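## Task

Carry the green rack holding the tubes from the counter to the desk, and carry the empty yellow rack from the desk to the counter, passing through the door that closes by itself. It counts as done only when both racks stand upright, each tube sits fully seated in a hole of the green rack, the door is closed, and the robots have released everything and backed away. It fails if any rack or tube reaches the floor, or if a robot topples or finishes leaning. One robot or both may do the work.

## Robot and tools

Robots: two identical Hello Robot Stretch 3 units, r1 and r2. Each has a two-wheel drive base (0.33 m long, 0.34 m wide, passive omni wheel at the rear), a lift on a mast, and a telescoping arm that reaches out to the robot's RIGHT side. The base cannot slide sideways; to move the gripper forward or back you drive the base. Turning in place pivots about a point 0.05 m behind the front edge; with arm retracted and wrist folded the swept circle has radius 0.28 m, larger if the wrist is unfolded. Loose objects may occasionally get nudged by something unseen.

Frames: the base frame has its origin on the floor between the drive wheels, x forward, y left, z up. hand_pose is reported in it, located where the closed fingertips meet; with all wrist joints at zero its x axis points up, y back along the arm toward the mast, z toward the robot's rear. The odometry frame is the base frame as it was at scene start. Each robot reports in its own frames, so relative placement of the two robots can only be judged from images, lidar_m, wrist_depth_mm and head_depth_mm.

execute_actions: argument actions is a list holding one action or none (empty list just returns state and pictures). The action is an object keyed by "r1" and/or "r2". Per robot you may give:
- base: exactly one command, both relative offsets from where the base last reported itself. translate_m is metres along the heading, forward positive, -1 to 1. rotate_rad is an in-place turn in radians, counter-clockwise (left) positive, -3.2 to 3.2.
- joints: absolute targets by name, per robot: lift_m 0 to 1.1 (arm height on mast); arm_m 0 to 0.52 (extension); wrist_yaw_rad -1.345 to 4.42 (0 along the arm, positive swings toward the front, 3.0 folds over the base); wrist_pitch_rad -1.57 to 0.451 (0 level, negative tips fingers down); wrist_roll_rad -2.911 to 2.911 (0 fingers side by side and level); gripper_m -0.089 to 0.179 (bigger is wider; real fingertip gap is smaller by about 0.007 nearly shut and 0.025 fully open, and zero below 0.007); head_pan_rad -3.953 to 1.73 (0 ahead, positive left, -1.57 faces along the arm); head_tilt_rad -1.53 to 0.419 (negative down). Done tolerances: lifts/arm/gripper ±0.004, wrist yaw/roll and head ±0.02, pitch ±0.05.
- contact_limits: only arm_m, a motor effort percentage 1 to 100 at which the arm motion halts with contact_stop (negative side when retracting). Smaller is gentler but too small stops instantly. It caps holding force until the next action; the result shows the active, default and maximum values.
All motions in the action start together; no action runs past 15 s. cameras picks which images return (names like r1_head_camera, r2_wrist_camera, or "all"; omitted or null means all, [] none). Any unknown key or out-of-range number rejects the entire call and nothing moves. Anything you omit may still be driving toward an earlier target without the status showing it. If a result reports a stop, the remaining motion/wait/finish calls in that same reply are skipped.

wait: seconds 0 to 10; nothing new commanded, returns state and images. zoom_image: camera plus region [x0, y0, x1, y1] in pixels of that camera's latest full image (max 504 by 504). finished_scene: scene is the number of the current scene; it ends it for good and reports success, so only call it once the goal holds steadily.

Result lines: base_status and joint_status tell how each commanded motion ended. done (for the base, wheels turned the full amount even if slipping); off_target (stopped short, may still push); contact_stop, time_out, torque_fault (old target dropped). Arm and lift stop on firm contact and then go slack until commanded again; a slack lift may sink under load or keep pressing, and closing fingers on a surface pushes it upward. Base, wrist and head have no contact stop and will keep shoving. A wrist servo overloaded for several seconds turns off for 10 s. on_its_own covers uncommanded joints; its held at value is a target, not a position. motor_effort is percent of max, positive toward larger joint values, peak in brackets; readings carry fixed bias and noise. Wheel effort positive means pushing forward. base_odometry counts wheel turns only; heading is left-positive in -3.142 to 3.142; turned_by_wheels and turned_by_imu give rotation since the last result; base_tilt in degrees (forward, right positive) has a fixed bias up to about 4 degrees. lidar_m: 12 ranges in metres for 30-degree sectors, the first straight ahead then counter-clockwise (4th left, 7th behind, 10th right), scanned 0.17 m above the floor, 0.15 to 12 m, "-" for nothing; it ignores glass and its own robot but sees the other robot, and its own parts can mask sectors 5, 6, 9, 10 when the lift is low. wrist_depth_mm (45 to 1000) and head_depth_mm (280 to 4000, image sideways) are 7x7 grids of median depth read from the top left.

Cameras: head and nav cameras turn with head pan/tilt; the wrist camera rides on the gripper.

Speed: the base is fast (0.30 m/s, 1.9 rad/s) only with lift_m under 0.30, arm_m under 0.03 and wrist_yaw_rad over 2.54; otherwise 0.10 m/s and 0.63 rad/s.

Gripping: command gripper_m below the object's width to hold; to let go, open at least 0.02 beyond where the fingers touched. Readings do not confirm a grasp. Overly hard squeezes are reduced by a stall guard, so items can slip; resend a different value to squeeze again.

Cautions: fold or unfold the wrist (yaw 3.0) only with lift_m between 0.32 and 0.95, pitch -0.4 and roll near 0; once folded the lift may go down to 0.25. With yaw below -0.4 keep pitch at -0.5 or lower. Pushing against something rigid with the gripper over about 0.45 m high, repeating a push after a contact stop, or driving while the hand is held, hooked or pressing, can tip the robot; so can snagging furniture, especially in reverse. If tilt appears, undo the last move in small steps, free the gripper, and lower the lift to about 0.2 if needed. Never let the two robots press together: a base touching the other robot must not drive further, and lidar/state do not flag contact. Their travel differs slightly (up to 2.5 cm per metre), which matters if they share a load. Avoid drops, slams and hard hits.

Each tool is called after "Emit:" as a command line: name --argument value for each argument, lists and objects as JSON in quotes; but a table of rows of numbers goes row by row, as --pt "numbers of a row", without its own name.

## Session

Emit:
execute_actions --actions '[]'

Scene clock: 0.00 s.
r1.base_odometry: x=+0.000 y=+0.000 heading=+0.000 (m, m, rad; r1's odometry frame)
r1.turned_by_wheels: +0.000 (rad since the last result)
r1.turned_by_imu: +0.000 (rad since the last result)
r1.base_tilt: forward=-1.2 right=+0.5 (deg)
r1.lidar_m: 1.65 2.46 1.29 1.10 1.09 1.18 0.98 0.97 1.05 0.94 0.93 1.00
r1.head_depth_mm: 1383 1473 1456 1442 1299 1284 1280 / 1589 1689 1696 1687 1660 1652 1633 / 1881 1949 2025 2005 1971 1952 1932 / 2088 2340 2289 2257 2212 2162 2119 / 2106 2829 2813 2841 2870 2805 2409 / 2117 2707 2758 2803 2773 2752 2370 / 2150 2619 2641 2650 2694 2668 2361
r1.base_status: not commanded
r1.joint_positions: lift_m=+0.377 arm_m=-0.001 wrist_yaw_rad=+3.044 wrist_pitch_rad=-0.540 wrist_roll_rad=-0.013 gripper_m=+0.037 head_pan_rad=+0.005 head_tilt_rad=-0.004
r1.joint_status: not commanded
r1.motor_effort: left_wheel=+0 right_wheel=+0 lift_m=+22 arm_m=+0 wrist_yaw_rad=+0 wrist_pitch_rad=+5 wrist_roll_rad=+0 gripper_m=-1 head_pan_rad=-1 head_tilt_rad=+2 (%)
r1.hand_pose: x=-0.0010 y=+0.0627 z=+0.3635 quat_wxyz=(+0.221, +0.685, +0.157, +0.676) (m; r1's base frame)
r1.wrist_depth_mm: 816 - - - - - - / 883 948 - - - - - / 860 856 856 871 872 888 854 / 720 715 730 707 724 716 719 / 606 603 - 626 625 619 607 / 531 546 - 560 528 535 536 / 465 - - - 475 471 478
r2.base_odometry: x=+0.000 y=+0.000 heading=+0.000 (m, m, rad; r2's odometry frame)
r2.turned_by_wheels: +0.000 (rad since the last result)
r2.turned_by_imu: +0.000 (rad since the last result)
r2.base_tilt: forward=-1.7 right=-0.2 (deg)
r2.lidar_m: 0.95 0.97 1.30 2.03 2.09 1.74 1.67 1.70 1.15 1.10 1.13 0.99
r2.head_depth_mm: 931 925 924 922 919 914 910 / 927 923 920 916 911 910 908 / 922 918 911 913 909 903 902 / 916 913 910 905 901 905 894 / 912 906 906 902 897 895 890 / 909 904 898 898 893 892 887 / 905 899 898 891 891 883 885
r2.base_status: not commanded
r2.joint_positions: lift_m=+0.429 arm_m=+0.001 wrist_yaw_rad=+3.020 wrist_pitch_rad=-0.587 wrist_roll_rad=+0.014 gripper_m=+0.037 head_pan_rad=+0.015 head_tilt_rad=+0.014
r2.joint_status: not commanded
r2.motor_effort: left_wheel=+0 right_wheel=+0 lift_m=+22 arm_m=+0 wrist_yaw_rad=+1 wrist_pitch_rad=+5 wrist_roll_rad=+1 gripper_m=-1 head_pan_rad=+0 head_tilt_rad=+1 (%)
r2.hand_pose: x=+0.0030 y=+0.0527 z=+0.4062 quat_wxyz=(+0.247, +0.692, +0.162, +0.659) (m; r2's base frame)
r2.wrist_depth_mm: - - - - - - 924 / - - - - - - 935 / 892 899 914 902 939 955 888 / 730 743 761 773 784 790 809 / 635 650 - 672 674 684 688 / 561 572 - 593 594 597 596 / 504 - - - 525 530 535
pictures: r1_head_camera (sideways: a quarter turn clockwise sets it upright), r1_nav_camera (sideways: a quarter turn counterclockwise sets it upright), r1_wrist_camera, r2_head_camera (sideways: a quarter turn clockwise sets it upright), r2_nav_camera (sideways: a quarter turn counterclockwise sets it upright), r2_wrist_camera
Images, in order (width x height): r1_head_camera 896x504, r1_nav_camera 672x504, r1_wrist_camera 644x364, r2_head_camera 896x504, r2_nav_camera 672x504, r2_wrist_camera 644x364.

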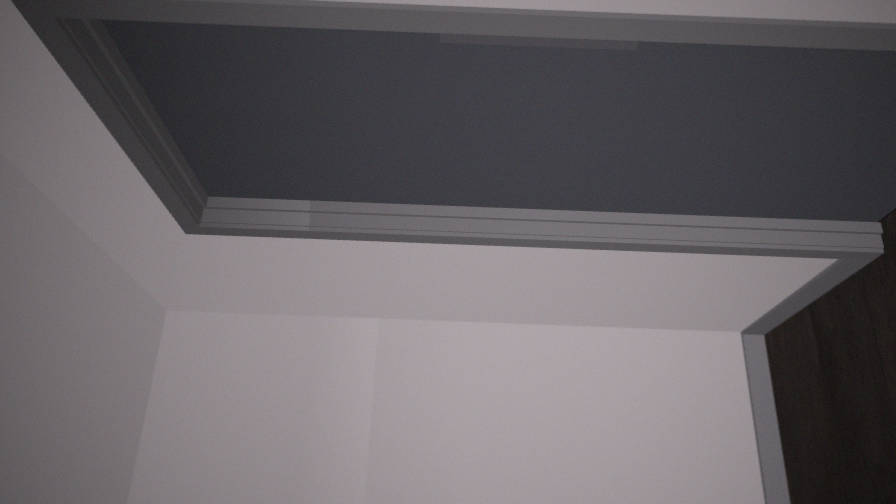

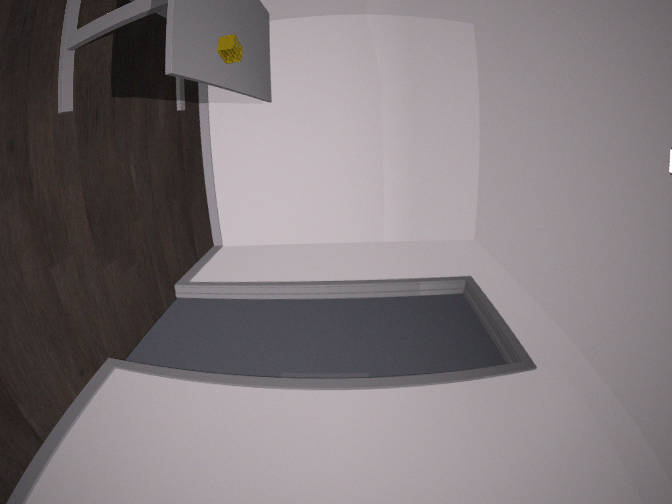

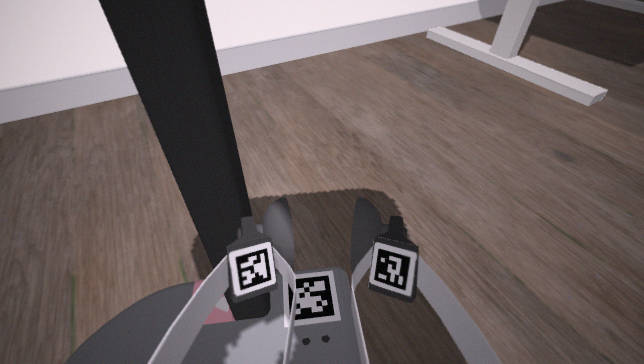

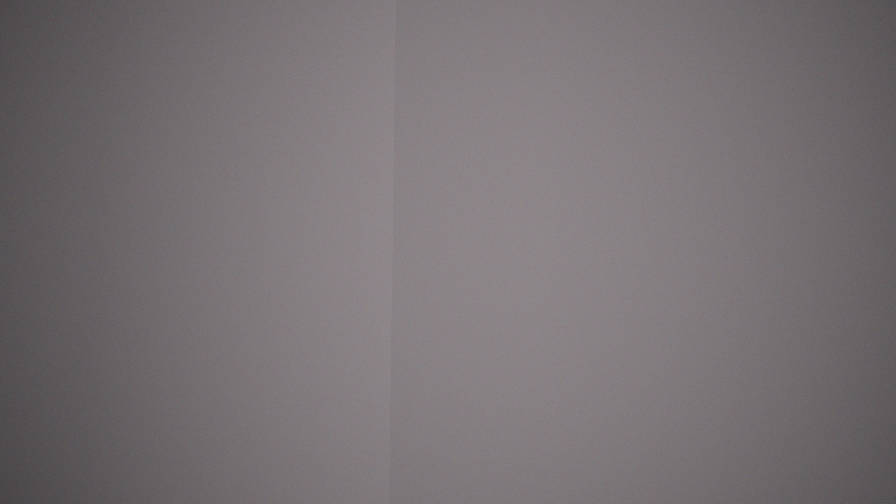

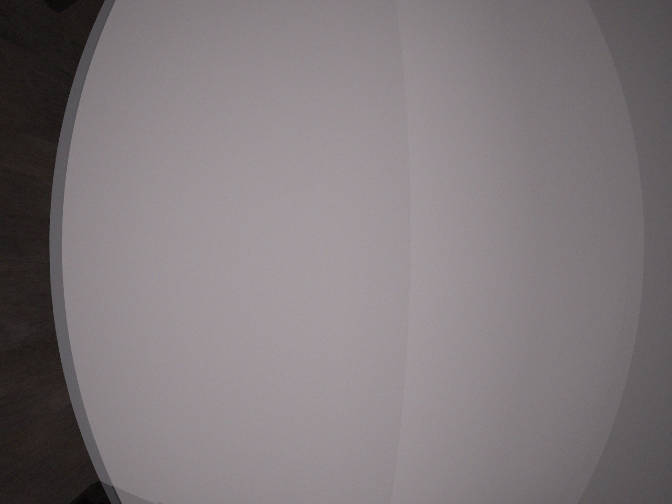

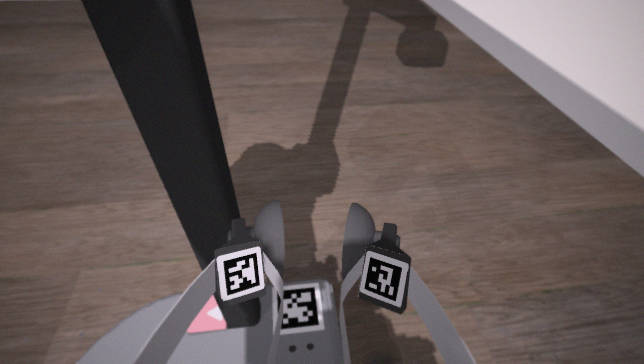

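Emit:
execute_actions --actions '[{"r1":{"joints":{"head_pan_rad":-0.6,"head_tilt_rad":-0.5}},"r2":{"joints":{"head_pan_rad":-2.5,"head_tilt_rad":-0.5}}}]' --cameras '["r1_head_camera","r1_nav_camera","r2_head_camera","r2_nav_camera"]'

Emit:
execute_actions --actions '[{"r1":{"joints":{"head_pan_rad":1.2,"head_tilt_rad":-0.5}},"r2":{"joints":{"head_pan_rad":1.5,"head_tilt_rad":-0.5}}}]' --cameras '["r1_head_camera","r1_nav_camera","r2_head_camera","r2_nav_camera"]'

Scene clock: 13.10 s.
r1.base_odometry: x=+0.000 y=+0.000 heading=+0.000 (m, m, rad; r1's odometry frame)
r1.turned_by_wheels: +0.000 (rad since the last result)
r1.turned_by_imu: -0.001 (rad since the last result)
r1.base_tilt: forward=-1.1 right=+0.6 (deg)
r1.lidar_m: 1.66 2.45 1.29 1.10 1.09 1.18 0.98 0.97 1.05 0.94 0.93 1.01
r1.head_depth_mm: 792 845 907 971 1051 1147 1254 / 833 890 956 1039 1126 1229 1308 / 881 946 1018 1113 1213 1331 1368 / 929 1004 1098 1192 1308 1448 1367 / 989 1076 1166 1286 1423 1549 1354 / 1059 1149 1265 1392 1561 1615 1355 / 1126 1241 1383 1651 1847 1606 1345
r1.base_status: not commanded
r1.joint_positions: lift_m=+0.377 arm_m=-0.001 wrist_yaw_rad=+3.044 wrist_pitch_rad=-0.540 wrist_roll_rad=-0.013 gripper_m=+0.037 head_pan_rad=-0.593 head_tilt_rad=-0.493
r1.joint_status: all done
r1.motor_effort: left_wheel=+0(0) right_wheel=+0(0) lift_m=+22(22) arm_m=+0(0) wrist_yaw_rad=+0(0) wrist_pitch_rad=+6(6) wrist_roll_rad=+0(0) gripper_m=+0(0) head_pan_rad=-2(35) head_tilt_rad=-3(29) (%)
r1.hand_pose: x=-0.0010 y=+0.0627 z=+0.3635 quat_wxyz=(+0.221, +0.685, +0.157, +0.676) (m; r1's base frame)
r1.wrist_depth_mm: 835 - - - - - - / 892 948 - - - - - / 861 850 866 875 863 872 879 / 706 734 716 721 717 713 712 / 613 616 - 615 624 607 620 / 533 551 - 552 519 535 533 / 470 - - - 469 469 474
r2.base_odometry: x=+0.000 y=+0.000 heading=+0.000 (m, m, rad; r2's odometry frame)
r2.turned_by_wheels: +0.000 (rad since the last result)
r2.turned_by_imu: -0.001 (rad since the last result)
r2.base_tilt: forward=-1.7 right=-0.1 (deg)
r2.lidar_m: 0.95 0.97 1.30 2.04 2.10 1.74 1.66 1.71 1.15 1.10 1.13 1.00
r2.head_depth_mm: 1437 1545 1653 1801 1922 1624 1333 / 1526 1631 1784 1923 1986 1619 1337 / 1633 1747 1880 2051 2060 1617 1339 / 1720 1871 2034 2244 2035 1616 1334 / 1827 2011 2182 2403 2055 1615 1329 / 1961 2122 2273 2391 1831 1608 1330 / 1866 1985 1393 1425 1520 1589 1321
r2.base_status: not commanded
r2.joint_positions: lift_m=+0.429 arm_m=+0.001 wrist_yaw_rad=+3.020 wrist_pitch_rad=-0.587 wrist_roll_rad=+0.014 gripper_m=+0.037 head_pan_rad=-2.493 head_tilt_rad=-0.493
r2.joint_status: all done
r2.motor_effort: left_wheel=+0(0) right_wheel=+0(0) lift_m=+22(22) arm_m=+0(0) wrist_yaw_rad=+1(1) wrist_pitch_rad=+5(5) wrist_roll_rad=+0(0) gripper_m=-1(0) head_pan_rad=-4(49) head_tilt_rad=-2(26) (%)
r2.hand_pose: x=+0.0030 y=+0.0527 z=+0.4062 quat_wxyz=(+0.247, +0.692, +0.162, +0.659) (m; r2's base frame)
r2.wrist_depth_mm: - - - - - - 917 / - - - - - - 949 / 886 886 896 927 947 957 907 / 746 741 773 772 785 795 810 / 642 646 - 668 675 682 685 / 566 571 - 594 599 587 602 / 501 - - - 516 527 535
pictures: r1_head_camera (sideways: a quarter turn clockwise sets it upright), r1_nav_camera (sideways: a quarter turn counterclockwise sets it upright), r2_head_camera (sideways: a quarter turn clockwise sets it upright), r2_nav_camera (sideways: a quarter turn counterclockwise sets it upright)
Images, in order (width x height): r1_head_camera 896x504, r1_nav_camera 672x504, r2_head_camera 896x504, r2_nav_camera 672x504.

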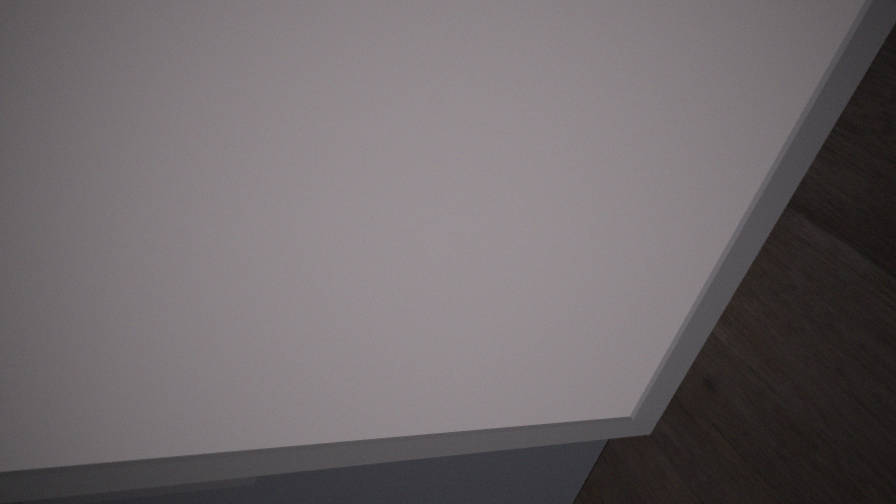

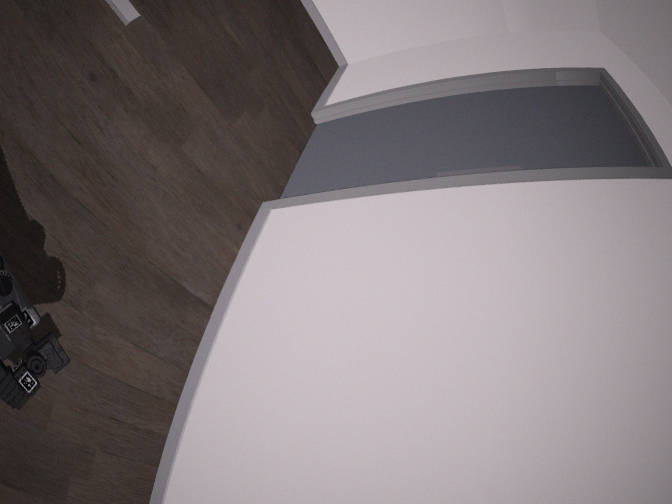

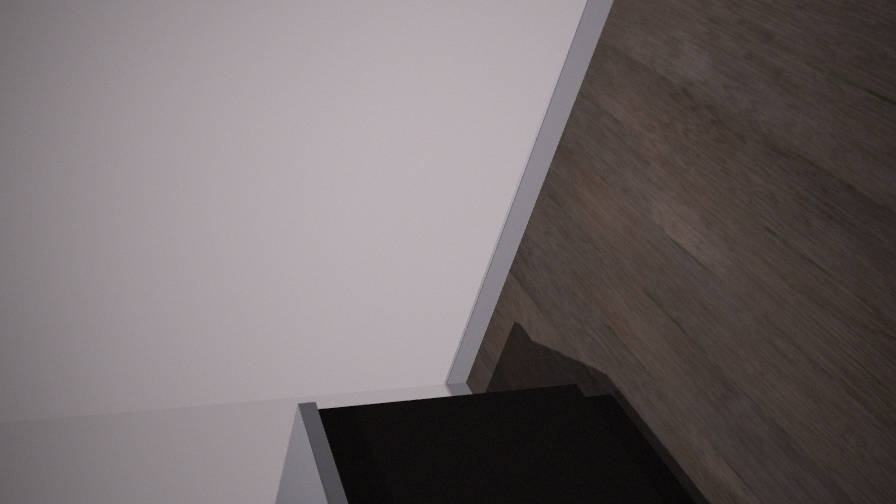

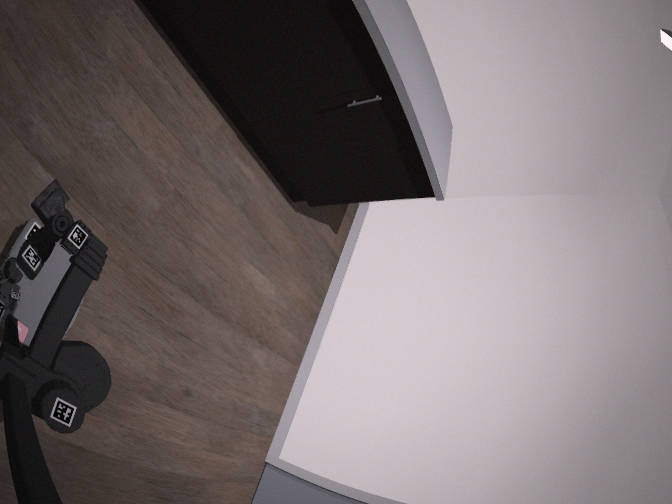

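Scene clock: 15.47 s.
r1.base_odometry: x=+0.000 y=+0.000 heading=+0.000 (m, m, rad; r1's odometry frame)
r1.turned_by_wheels: +0.000 (rad since the last result)
r1.turned_by_imu: +0.000 (rad since the last result)
r1.base_tilt: forward=-1.1 right=+0.5 (deg)
r1.lidar_m: 1.66 2.45 1.29 1.10 1.09 1.18 0.98 0.97 1.05 0.93 0.93 1.00
r1.head_depth_mm: 1786 2009 1913 1320 2102 1672 1383 / 1594 1782 1865 1423 1592 1610 1377 / 1451 1590 1699 1956 2055 1643 1369 / 1323 1436 1553 1747 1895 1646 1362 / 1215 1311 1422 1574 1746 1625 1351 / 1125 1208 1308 1414 1559 1615 1348 / 1043 1117 1199 1299 1414 1507 1344
r1.base_status: not commanded
r1.joint_positions: lift_m=+0.377 arm_m=-0.001 wrist_yaw_rad=+3.044 wrist_pitch_rad=-0.540 wrist_roll_rad=-0.013 gripper_m=+0.037 head_pan_rad=+1.193 head_tilt_rad=-0.494
r1.joint_status: all done
r1.motor_effort: left_wheel=+0(0) right_wheel=+0(0) lift_m=+22(22) arm_m=+0(0) wrist_yaw_rad=+0(0) wrist_pitch_rad=+6(6) wrist_roll_rad=+0(0) gripper_m=+0(0) head_pan_rad=+4(38) head_tilt_rad=-3(3) (%)
r1.hand_pose: x=-0.0010 y=+0.0627 z=+0.3635 quat_wxyz=(+0.221, +0.685, +0.157, +0.676) (m; r1's base frame)
r1.wrist_depth_mm: 822 - - - - - - / 874 963 - - - - - / 852 858 858 860 858 877 862 / 712 720 732 716 720 728 727 / 609 615 - 613 630 617 612 / 533 549 - 563 520 537 536 / 468 - - - 472 474 474
r2.base_odometry: x=+0.000 y=+0.000 heading=+0.000 (m, m, rad; r2's odometry frame)
r2.turned_by_wheels: +0.000 (rad since the last result)
r2.turned_by_imu: -0.001 (rad since the last result)
r2.base_tilt: forward=-1.6 right=-0.2 (deg)
r2.lidar_m: 0.95 0.97 1.31 2.03 2.09 1.74 1.66 1.71 1.15 1.10 1.13 1.00
r2.head_depth_mm: 1816 1933 2072 2117 1974 1622 1342 / 1797 1957 2149 2379 2063 1611 1335 / 1782 1905 2112 2334 2059 1618 1336 / 1745 1895 2084 2296 2035 1620 1341 / 1733 1880 2058 2233 2028 1616 1337 / 1715 1843 2008 2231 2040 1608 1331 / 1689 1825 2005 2185 2025 1600 1328
r2.base_status: not commanded
r2.joint_positions: lift_m=+0.429 arm_m=+0.001 wrist_yaw_rad=+3.020 wrist_pitch_rad=-0.587 wrist_roll_rad=+0.014 gripper_m=+0.037 head_pan_rad=+1.493 head_tilt_rad=-0.493
r2.joint_status: all done
r2.motor_effort: left_wheel=+0(0) right_wheel=+0(0) lift_m=+22(22) arm_m=+0(0) wrist_yaw_rad=+0(0) wrist_pitch_rad=+5(5) wrist_roll_rad=+1(0) gripper_m=-1(0) head_pan_rad=+4(49) head_tilt_rad=-2(1) (%)
r2.hand_pose: x=+0.0030 y=+0.0527 z=+0.4062 quat_wxyz=(+0.247, +0.692, +0.162, +0.659) (m; r2's base frame)
r2.wrist_depth_mm: - - - - - - 917 / - - - - - - 917 / 879 890 910 923 925 941 894 / 735 747 763 772 796 794 803 / 641 633 - 662 673 681 693 / 565 567 - 597 595 589 601 / 503 - - - 519 533 532
pictures: r1_head_camera (sideways: a quarter turn clockwise sets it upright), r1_nav_camera (sideways: a quarter turn counterclockwise sets it upright), r2_head_camera (sideways: a quarter turn clockwise sets it upright), r2_nav_camera (sideways: a quarter turn counterclockwise sets it upright)
Images, in order (width x height): r1_head_camera 896x504, r1_nav_camera 672x504, r2_head_camera 896x504, r2_nav_camera 672x504.

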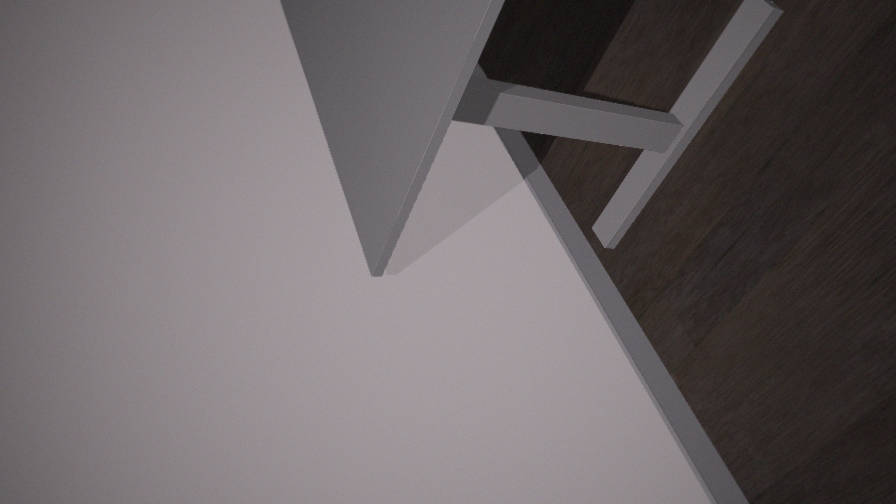

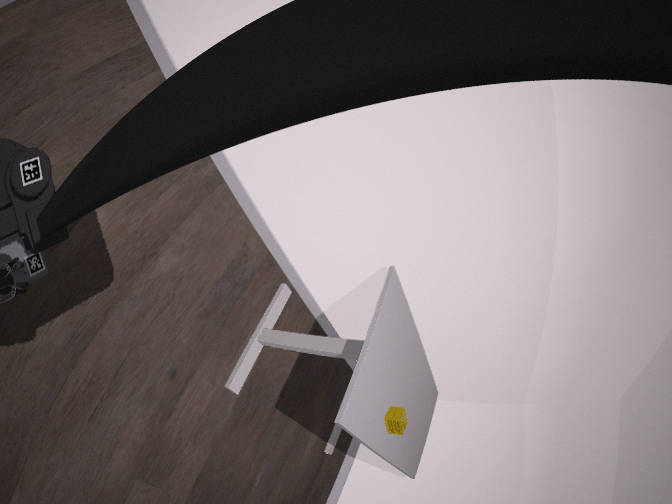

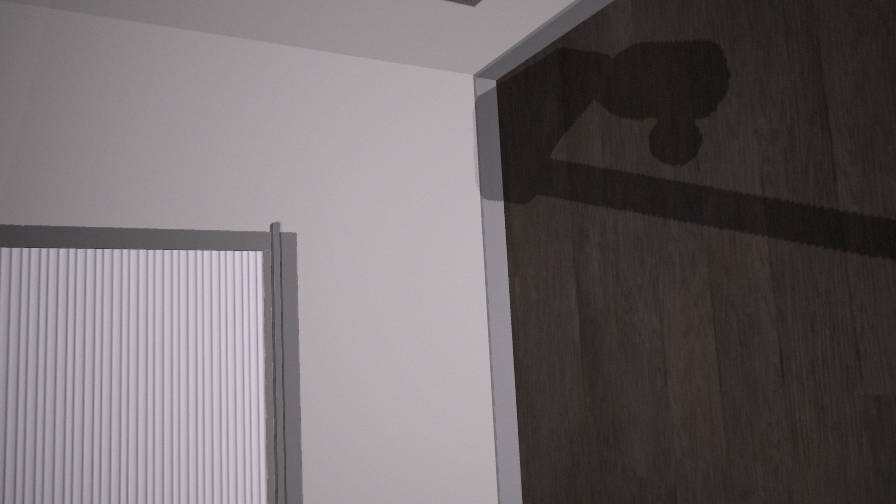

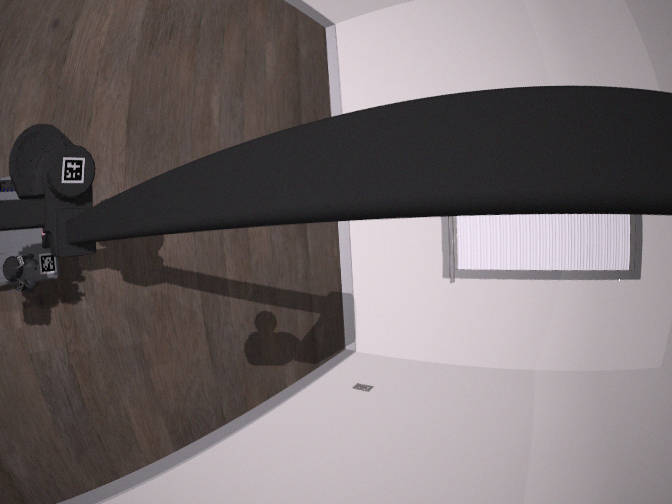

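Emit:
execute_actions --actions '[{"r1":{"joints":{"head_pan_rad":0.75,"head_tilt_rad":-0.35}},"r2":{"joints":{"head_pan_rad":-3.2,"head_tilt_rad":-0.3}}}]' --cameras '["r1_head_camera","r2_head_camera","r2_nav_camera"]'

Scene clock: 61.20 s.
r1.base_odometry: x=+0.000 y=+0.000 heading=+0.000 (m, m, rad; r1's odometry frame)
r1.turned_by_wheels: +0.000 (rad since the last result)
r1.turned_by_imu: -0.001 (rad since the last result)
r1.base_tilt: forward=-1.1 right=+0.4 (deg)
r1.lidar_m: 1.66 2.45 1.29 1.10 1.09 1.18 0.98 0.97 1.06 0.94 0.93 1.01
r1.head_depth_mm: 2362 2488 2617 2759 2580 1913 1529 / 2444 2558 2721 2895 2527 1913 1527 / 2516 2673 2785 1804 2404 1907 1521 / 2587 2729 2862 1562 2185 1880 1514 / 2223 2352 2442 1629 2280 1879 1499 / 1847 1959 2069 1613 1451 1584 1500 / 1595 1668 1751 1597 1909 1862 1482
r1.base_status: not commanded
r1.joint_positions: lift_m=+0.377 arm_m=-0.001 wrist_yaw_rad=+3.044 wrist_pitch_rad=-0.540 wrist_roll_rad=-0.013 gripper_m=+0.037 head_pan_rad=+0.757 head_tilt_rad=-0.360
r1.joint_status: all done
r1.motor_effort: left_wheel=+0(0) right_wheel=+0(0) lift_m=+21(22) arm_m=-1(0) wrist_yaw_rad=+0(1) wrist_pitch_rad=+6(6) wrist_roll_rad=+0(0) gripper_m=+0(0) head_pan_rad=-3(28) head_tilt_rad=+5(19) (%)
r1.hand_pose: x=-0.0010 y=+0.0627 z=+0.3635 quat_wxyz=(+0.221, +0.685, +0.157, +0.676) (m; r1's base frame)
r1.wrist_depth_mm: 821 - - - - - - / 879 940 - - - - - / 854 871 853 874 861 859 864 / 714 711 729 720 718 718 709 / 615 611 - 606 623 613 607 / 529 549 - 558 515 542 544 / 472 - - - 475 471 474
r2.base_odometry: x=+0.000 y=+0.000 heading=+0.000 (m, m, rad; r2's odometry frame)
r2.turned_by_wheels: +0.000 (rad since the last result)
r2.turned_by_imu: -0.001 (rad since the last result)
r2.base_tilt: forward=-1.6 right=-0.3 (deg)
r2.lidar_m: 0.95 0.97 1.30 2.03 2.09 1.74 1.67 1.71 1.15 1.10 1.13 0.99
r2.head_depth_mm: 1513 1603 1695 1803 1922 1983 1566 / 1494 1577 1671 1789 1903 1956 1543 / 1469 1558 1634 1743 1853 1934 1554 / 1467 1534 1628 1732 1843 1911 1553 / 1451 1531 1622 1696 1825 1895 1540 / 1423 1510 1610 1691 1789 1861 1539 / 1419 1496 1562 1654 1756 1857 1532
r2.base_status: not commanded
r2.joint_positions: lift_m=+0.429 arm_m=+0.001 wrist_yaw_rad=+3.020 wrist_pitch_rad=-0.587 wrist_roll_rad=+0.014 gripper_m=+0.037 head_pan_rad=-3.193 head_tilt_rad=-0.310
r2.joint_status: all done
r2.motor_effort: left_wheel=+0(0) right_wheel=+0(0) lift_m=+22(23) arm_m=+0(0) wrist_yaw_rad=+1(1) wrist_pitch_rad=+5(5) wrist_roll_rad=+1(1) gripper_m=-1(0) head_pan_rad=-4(48) head_tilt_rad=+4(17) (%)
r2.hand_pose: x=+0.0030 y=+0.0527 z=+0.4062 quat_wxyz=(+0.247, +0.692, +0.162, +0.659) (m; r2's base frame)
r2.wrist_depth_mm: - - - - - - 912 / - - - - - - 944 / 890 904 910 911 939 943 898 / 731 742 765 773 780 797 804 / 638 648 - 656 676 680 690 / 561 570 - 599 596 590 599 / 501 - - - 520 524 531
pictures: r1_head_camera (sideways: a quarter turn clockwise sets it upright), r2_head_camera (sideways: a quarter turn clockwise sets it upright), r2_nav_camera (sideways: a quarter turn counterclockwise sets it upright)
Images, in order (width x height): r1_head_camera 896x504, r2_head_camera 896x504, r2_nav_camera 672x504.

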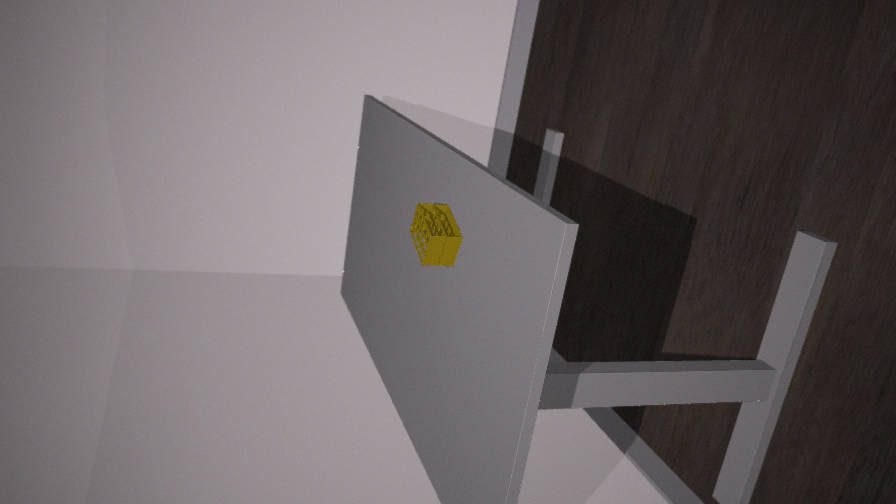

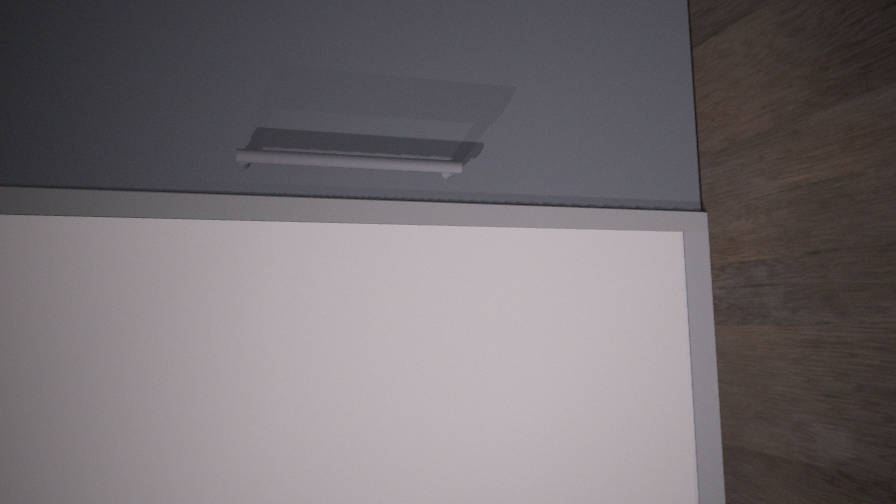

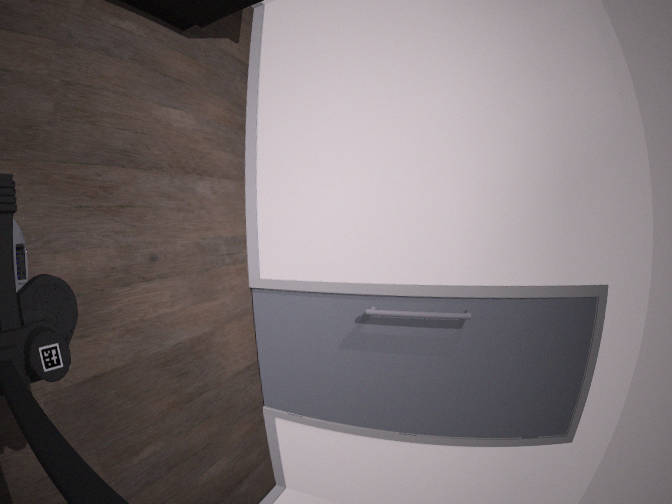

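Emit:
execute_actions --actions '[{"r1":{"base":{"rotate_rad":-2.76}},"r2":{"joints":{"head_pan_rad":-1.75,"head_tilt_rad":-0.35}}}]' --cameras '["r2_head_camera","r2_nav_camera"]'

Emit:
execute_actions --actions '[{"r1":{"base":{"translate_m":-0.7},"joints":{"head_pan_rad":-2.0,"head_tilt_rad":-0.5}}}]' --cameras '["r1_head_camera","r1_nav_camera"]'

Scene clock: 102.83 s.
r1.base_odometry: x=+0.000 y=+0.000 heading=-2.760 (m, m, rad; r1's odometry frame)
r1.turned_by_wheels: -2.760 (rad since the last result)
r1.turned_by_imu: -2.758 (rad since the last result)
r1.base_tilt: forward=-1.0 right=+0.5 (deg)
r1.lidar_m: 0.97 1.01 0.96 0.93 0.96 1.32 2.78 1.29 1.13 1.09 1.13 1.01
r1.head_depth_mm: 899 942 982 1024 1080 1134 1197 / 966 1007 1056 1120 1174 1241 1313 / 1041 1092 1142 1213 1280 1362 1426 / 1123 1195 1251 1331 1418 1509 1507 / 1074 1138 1216 1304 1403 1516 1514 / 984 1044 1105 1174 1246 1351 1417 / 909 957 1010 1072 1136 1207 1293
r1.base_status: done
r1.joint_positions: lift_m=+0.377 arm_m=-0.001 wrist_yaw_rad=+3.044 wrist_pitch_rad=-0.540 wrist_roll_rad=-0.013 gripper_m=+0.037 head_pan_rad=+0.757 head_tilt_rad=-0.359
r1.joint_status: not commanded
r1.motor_effort: left_wheel=+3(8) right_wheel=-3(6) lift_m=+22(22) arm_m=-1(1) wrist_yaw_rad=+0(0) wrist_pitch_rad=+6(6) wrist_roll_rad=+0(0) gripper_m=+0(0) head_pan_rad=-4(3) head_tilt_rad=+5(4) (%)
r1.hand_pose: x=-0.0010 y=+0.0627 z=+0.3635 quat_wxyz=(+0.221, +0.685, +0.157, +0.676) (m; r1's base frame)
r1.wrist_depth_mm: 824 - 869 886 951 940 941 / 906 937 959 - - - 967 / 861 842 859 853 866 850 887 / 708 712 721 726 703 714 715 / 615 610 - 618 631 613 616 / 529 539 - 560 519 537 534 / 466 - - - 471 478 474
r2.base_odometry: x=+0.000 y=+0.000 heading=+0.000 (m, m, rad; r2's odometry frame)
r2.turned_by_wheels: +0.000 (rad since the last result)
r2.turned_by_imu: -0.002 (rad since the last result)
r2.base_tilt: forward=-1.6 right=-0.1 (deg)
r2.lidar_m: 0.95 0.98 1.30 2.03 2.10 1.74 1.67 1.71 1.15 1.10 1.13 1.00
r2.head_depth_mm: 1648 1746 1857 1306 1363 1481 1495 / 1598 1705 1817 1271 1321 1436 1503 / 1571 1669 1761 1225 1279 1381 1501 / 1524 1619 1719 1193 1242 1347 1451 / 1483 1581 1691 1185 1206 1296 1404 / 1451 1531 1620 1135 1168 1260 1367 / 1428 1507 1599 1129 1137 1217 1375
r2.base_status: not commanded
r2.joint_positions: lift_m=+0.429 arm_m=+0.001 wrist_yaw_rad=+3.020 wrist_pitch_rad=-0.587 wrist_roll_rad=+0.014 gripper_m=+0.037 head_pan_rad=-1.757 head_tilt_rad=-0.345
r2.joint_status: all done
r2.motor_effort: left_wheel=+1(0) right_wheel=+0(0) lift_m=+22(22) arm_m=+0(0) wrist_yaw_rad=+0(0) wrist_pitch_rad=+5(5) wrist_roll_rad=+0(0) gripper_m=+0(1) head_pan_rad=+4(49) head_tilt_rad=-1(6) (%)
r2.hand_pose: x=+0.0030 y=+0.0527 z=+0.4062 quat_wxyz=(+0.247, +0.692, +0.162, +0.659) (m; r2's base frame)
r2.wrist_depth_mm: - - - - - - 916 / - - - - - - 924 / 881 889 908 928 951 957 914 / 745 741 760 769 781 795 822 / 644 646 - 661 673 679 691 / 564 572 - 594 597 595 598 / 500 - - - 519 528 536
pictures: r2_head_camera (sideways: a quarter turn clockwise sets it upright), r2_nav_camera (sideways: a quarter turn counterclockwise sets it upright)
Images, in order (width x height): r2_head_camera 896x504, r2_nav_camera 672x504.

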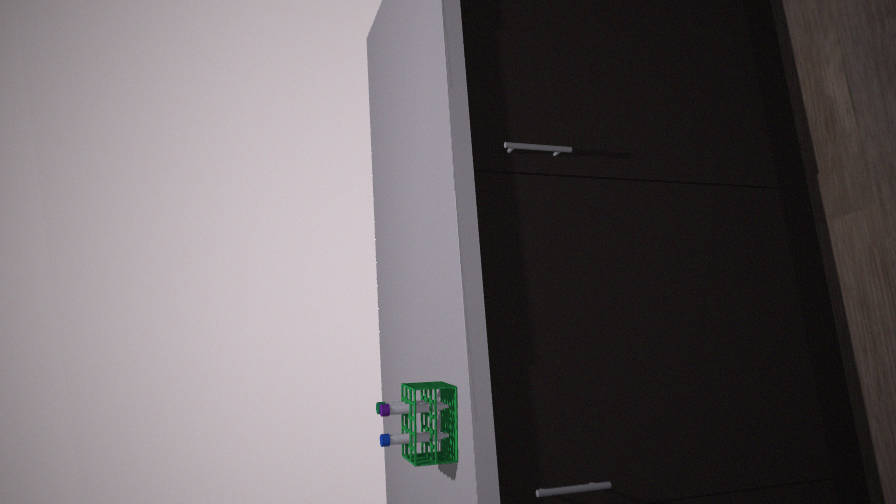

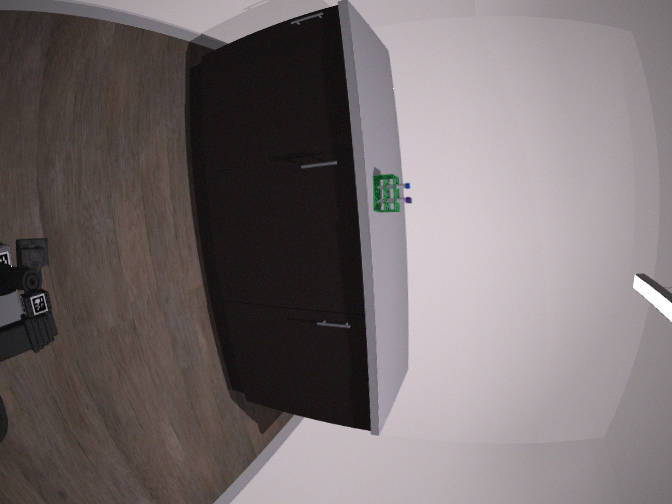

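Scene clock: 111.07 s.
r1.base_odometry: x=+0.650 y=+0.261 heading=-2.760 (m, m, rad; r1's odometry frame)
r1.turned_by_wheels: +0.000 (rad since the last result)
r1.turned_by_imu: +0.002 (rad since the last result)
r1.base_tilt: forward=-1.2 right=+0.6 (deg)
r1.lidar_m: 1.66 1.31 0.96 0.93 0.96 1.44 2.09 1.55 0.76 1.09 1.13 1.55
r1.head_depth_mm: 1165 1279 1406 1252 933 740 646 / 1112 1212 1344 1246 920 737 660 / 1063 1163 1274 1226 921 778 1225 / 1019 1110 1216 1215 946 1594 1324 / 982 1061 1151 1204 1409 1547 1357 / 948 1012 1102 1205 1331 1477 1349 / 913 977 1056 1158 1268 1405 1344
r1.base_status: done
r1.joint_positions: lift_m=+0.377 arm_m=-0.001 wrist_yaw_rad=+3.044 wrist_pitch_rad=-0.540 wrist_roll_rad=-0.013 gripper_m=+0.037 head_pan_rad=-1.993 head_tilt_rad=-0.494
r1.joint_status: all done
r1.motor_effort: left_wheel=+2(4) right_wheel=-2(9) lift_m=+22(22) arm_m=-1(0) wrist_yaw_rad=+0(1) wrist_pitch_rad=+6(6) wrist_roll_rad=+0(0) gripper_m=+0(0) head_pan_rad=-2(39) head_tilt_rad=-3(15) (%)
r1.hand_pose: x=-0.0010 y=+0.0627 z=+0.3635 quat_wxyz=(+0.221, +0.685, +0.157, +0.676) (m; r1's base frame)
r1.wrist_depth_mm: 886 - 865 897 917 955 - / - - 983 - - - - / 853 873 865 872 863 876 874 / 723 710 727 719 702 728 717 / 610 622 - 609 632 620 616 / 529 544 - 570 519 541 533 / 475 - - - 468 471 475
r2.base_odometry: x=+0.000 y=+0.000 heading=+0.000 (m, m, rad; r2's odometry frame)
r2.turned_by_wheels: +0.000 (rad since the last result)
r2.turned_by_imu: -0.002 (rad since the last result)
r2.base_tilt: forward=-1.5 right=-0.2 (deg)
r2.lidar_m: 0.95 0.97 1.30 2.04 2.10 1.74 1.66 1.71 1.15 1.10 1.13 0.99
r2.head_depth_mm: 1639 1763 1862 1304 1362 1487 1506 / 1602 1717 1803 1270 1320 1432 1496 / 1571 1654 1748 1222 1281 1383 1513 / 1527 1615 1734 1198 1244 1343 1455 / 1483 1576 1669 1191 1207 1297 1413 / 1455 1555 1630 1138 1170 1260 1368 / 1424 1501 1598 1128 1137 1221 1363
r2.base_status: not commanded
r2.joint_positions: lift_m=+0.429 arm_m=+0.001 wrist_yaw_rad=+3.020 wrist_pitch_rad=-0.587 wrist_roll_rad=+0.014 gripper_m=+0.037 head_pan_rad=-1.757 head_tilt_rad=-0.345
r2.joint_status: not commanded
r2.motor_effort: left_wheel=+0(0) right_wheel=+0(0) lift_m=+22(22) arm_m=+0(0) wrist_yaw_rad=+1(0) wrist_pitch_rad=+5(5) wrist_roll_rad=+1(1) gripper_m=+0(0) head_pan_rad=+4(4) head_tilt_rad=-1(3) (%)
r2.hand_pose: x=+0.0030 y=+0.0527 z=+0.4062 quat_wxyz=(+0.247, +0.692, +0.162, +0.659) (m; r2's base frame)
r2.wrist_depth_mm: - - - - - - 921 / - - - - - - 932 / 881 899 916 920 922 965 889 / 749 752 775 772 779 795 804 / 640 655 - 663 678 678 694 / 562 573 - 598 601 593 602 / 503 - - - 519 531 534
pictures: r1_head_camera (sideways: a quarter turn clockwise sets it upright), r1_nav_camera (sideways: a quarter turn counterclockwise sets it upright)
Images, in order (width x height): r1_head_camera 896x504, r1_nav_camera 672x504.

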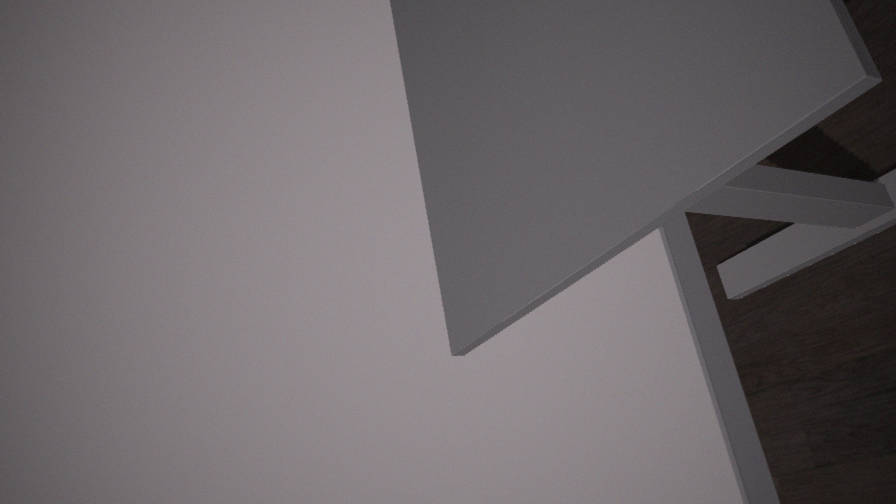

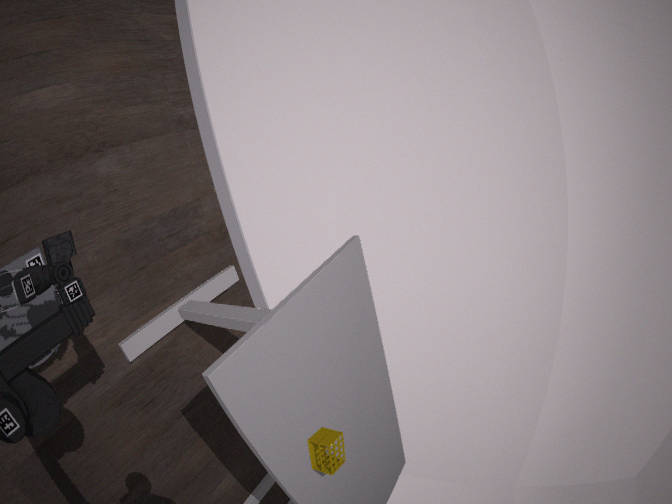

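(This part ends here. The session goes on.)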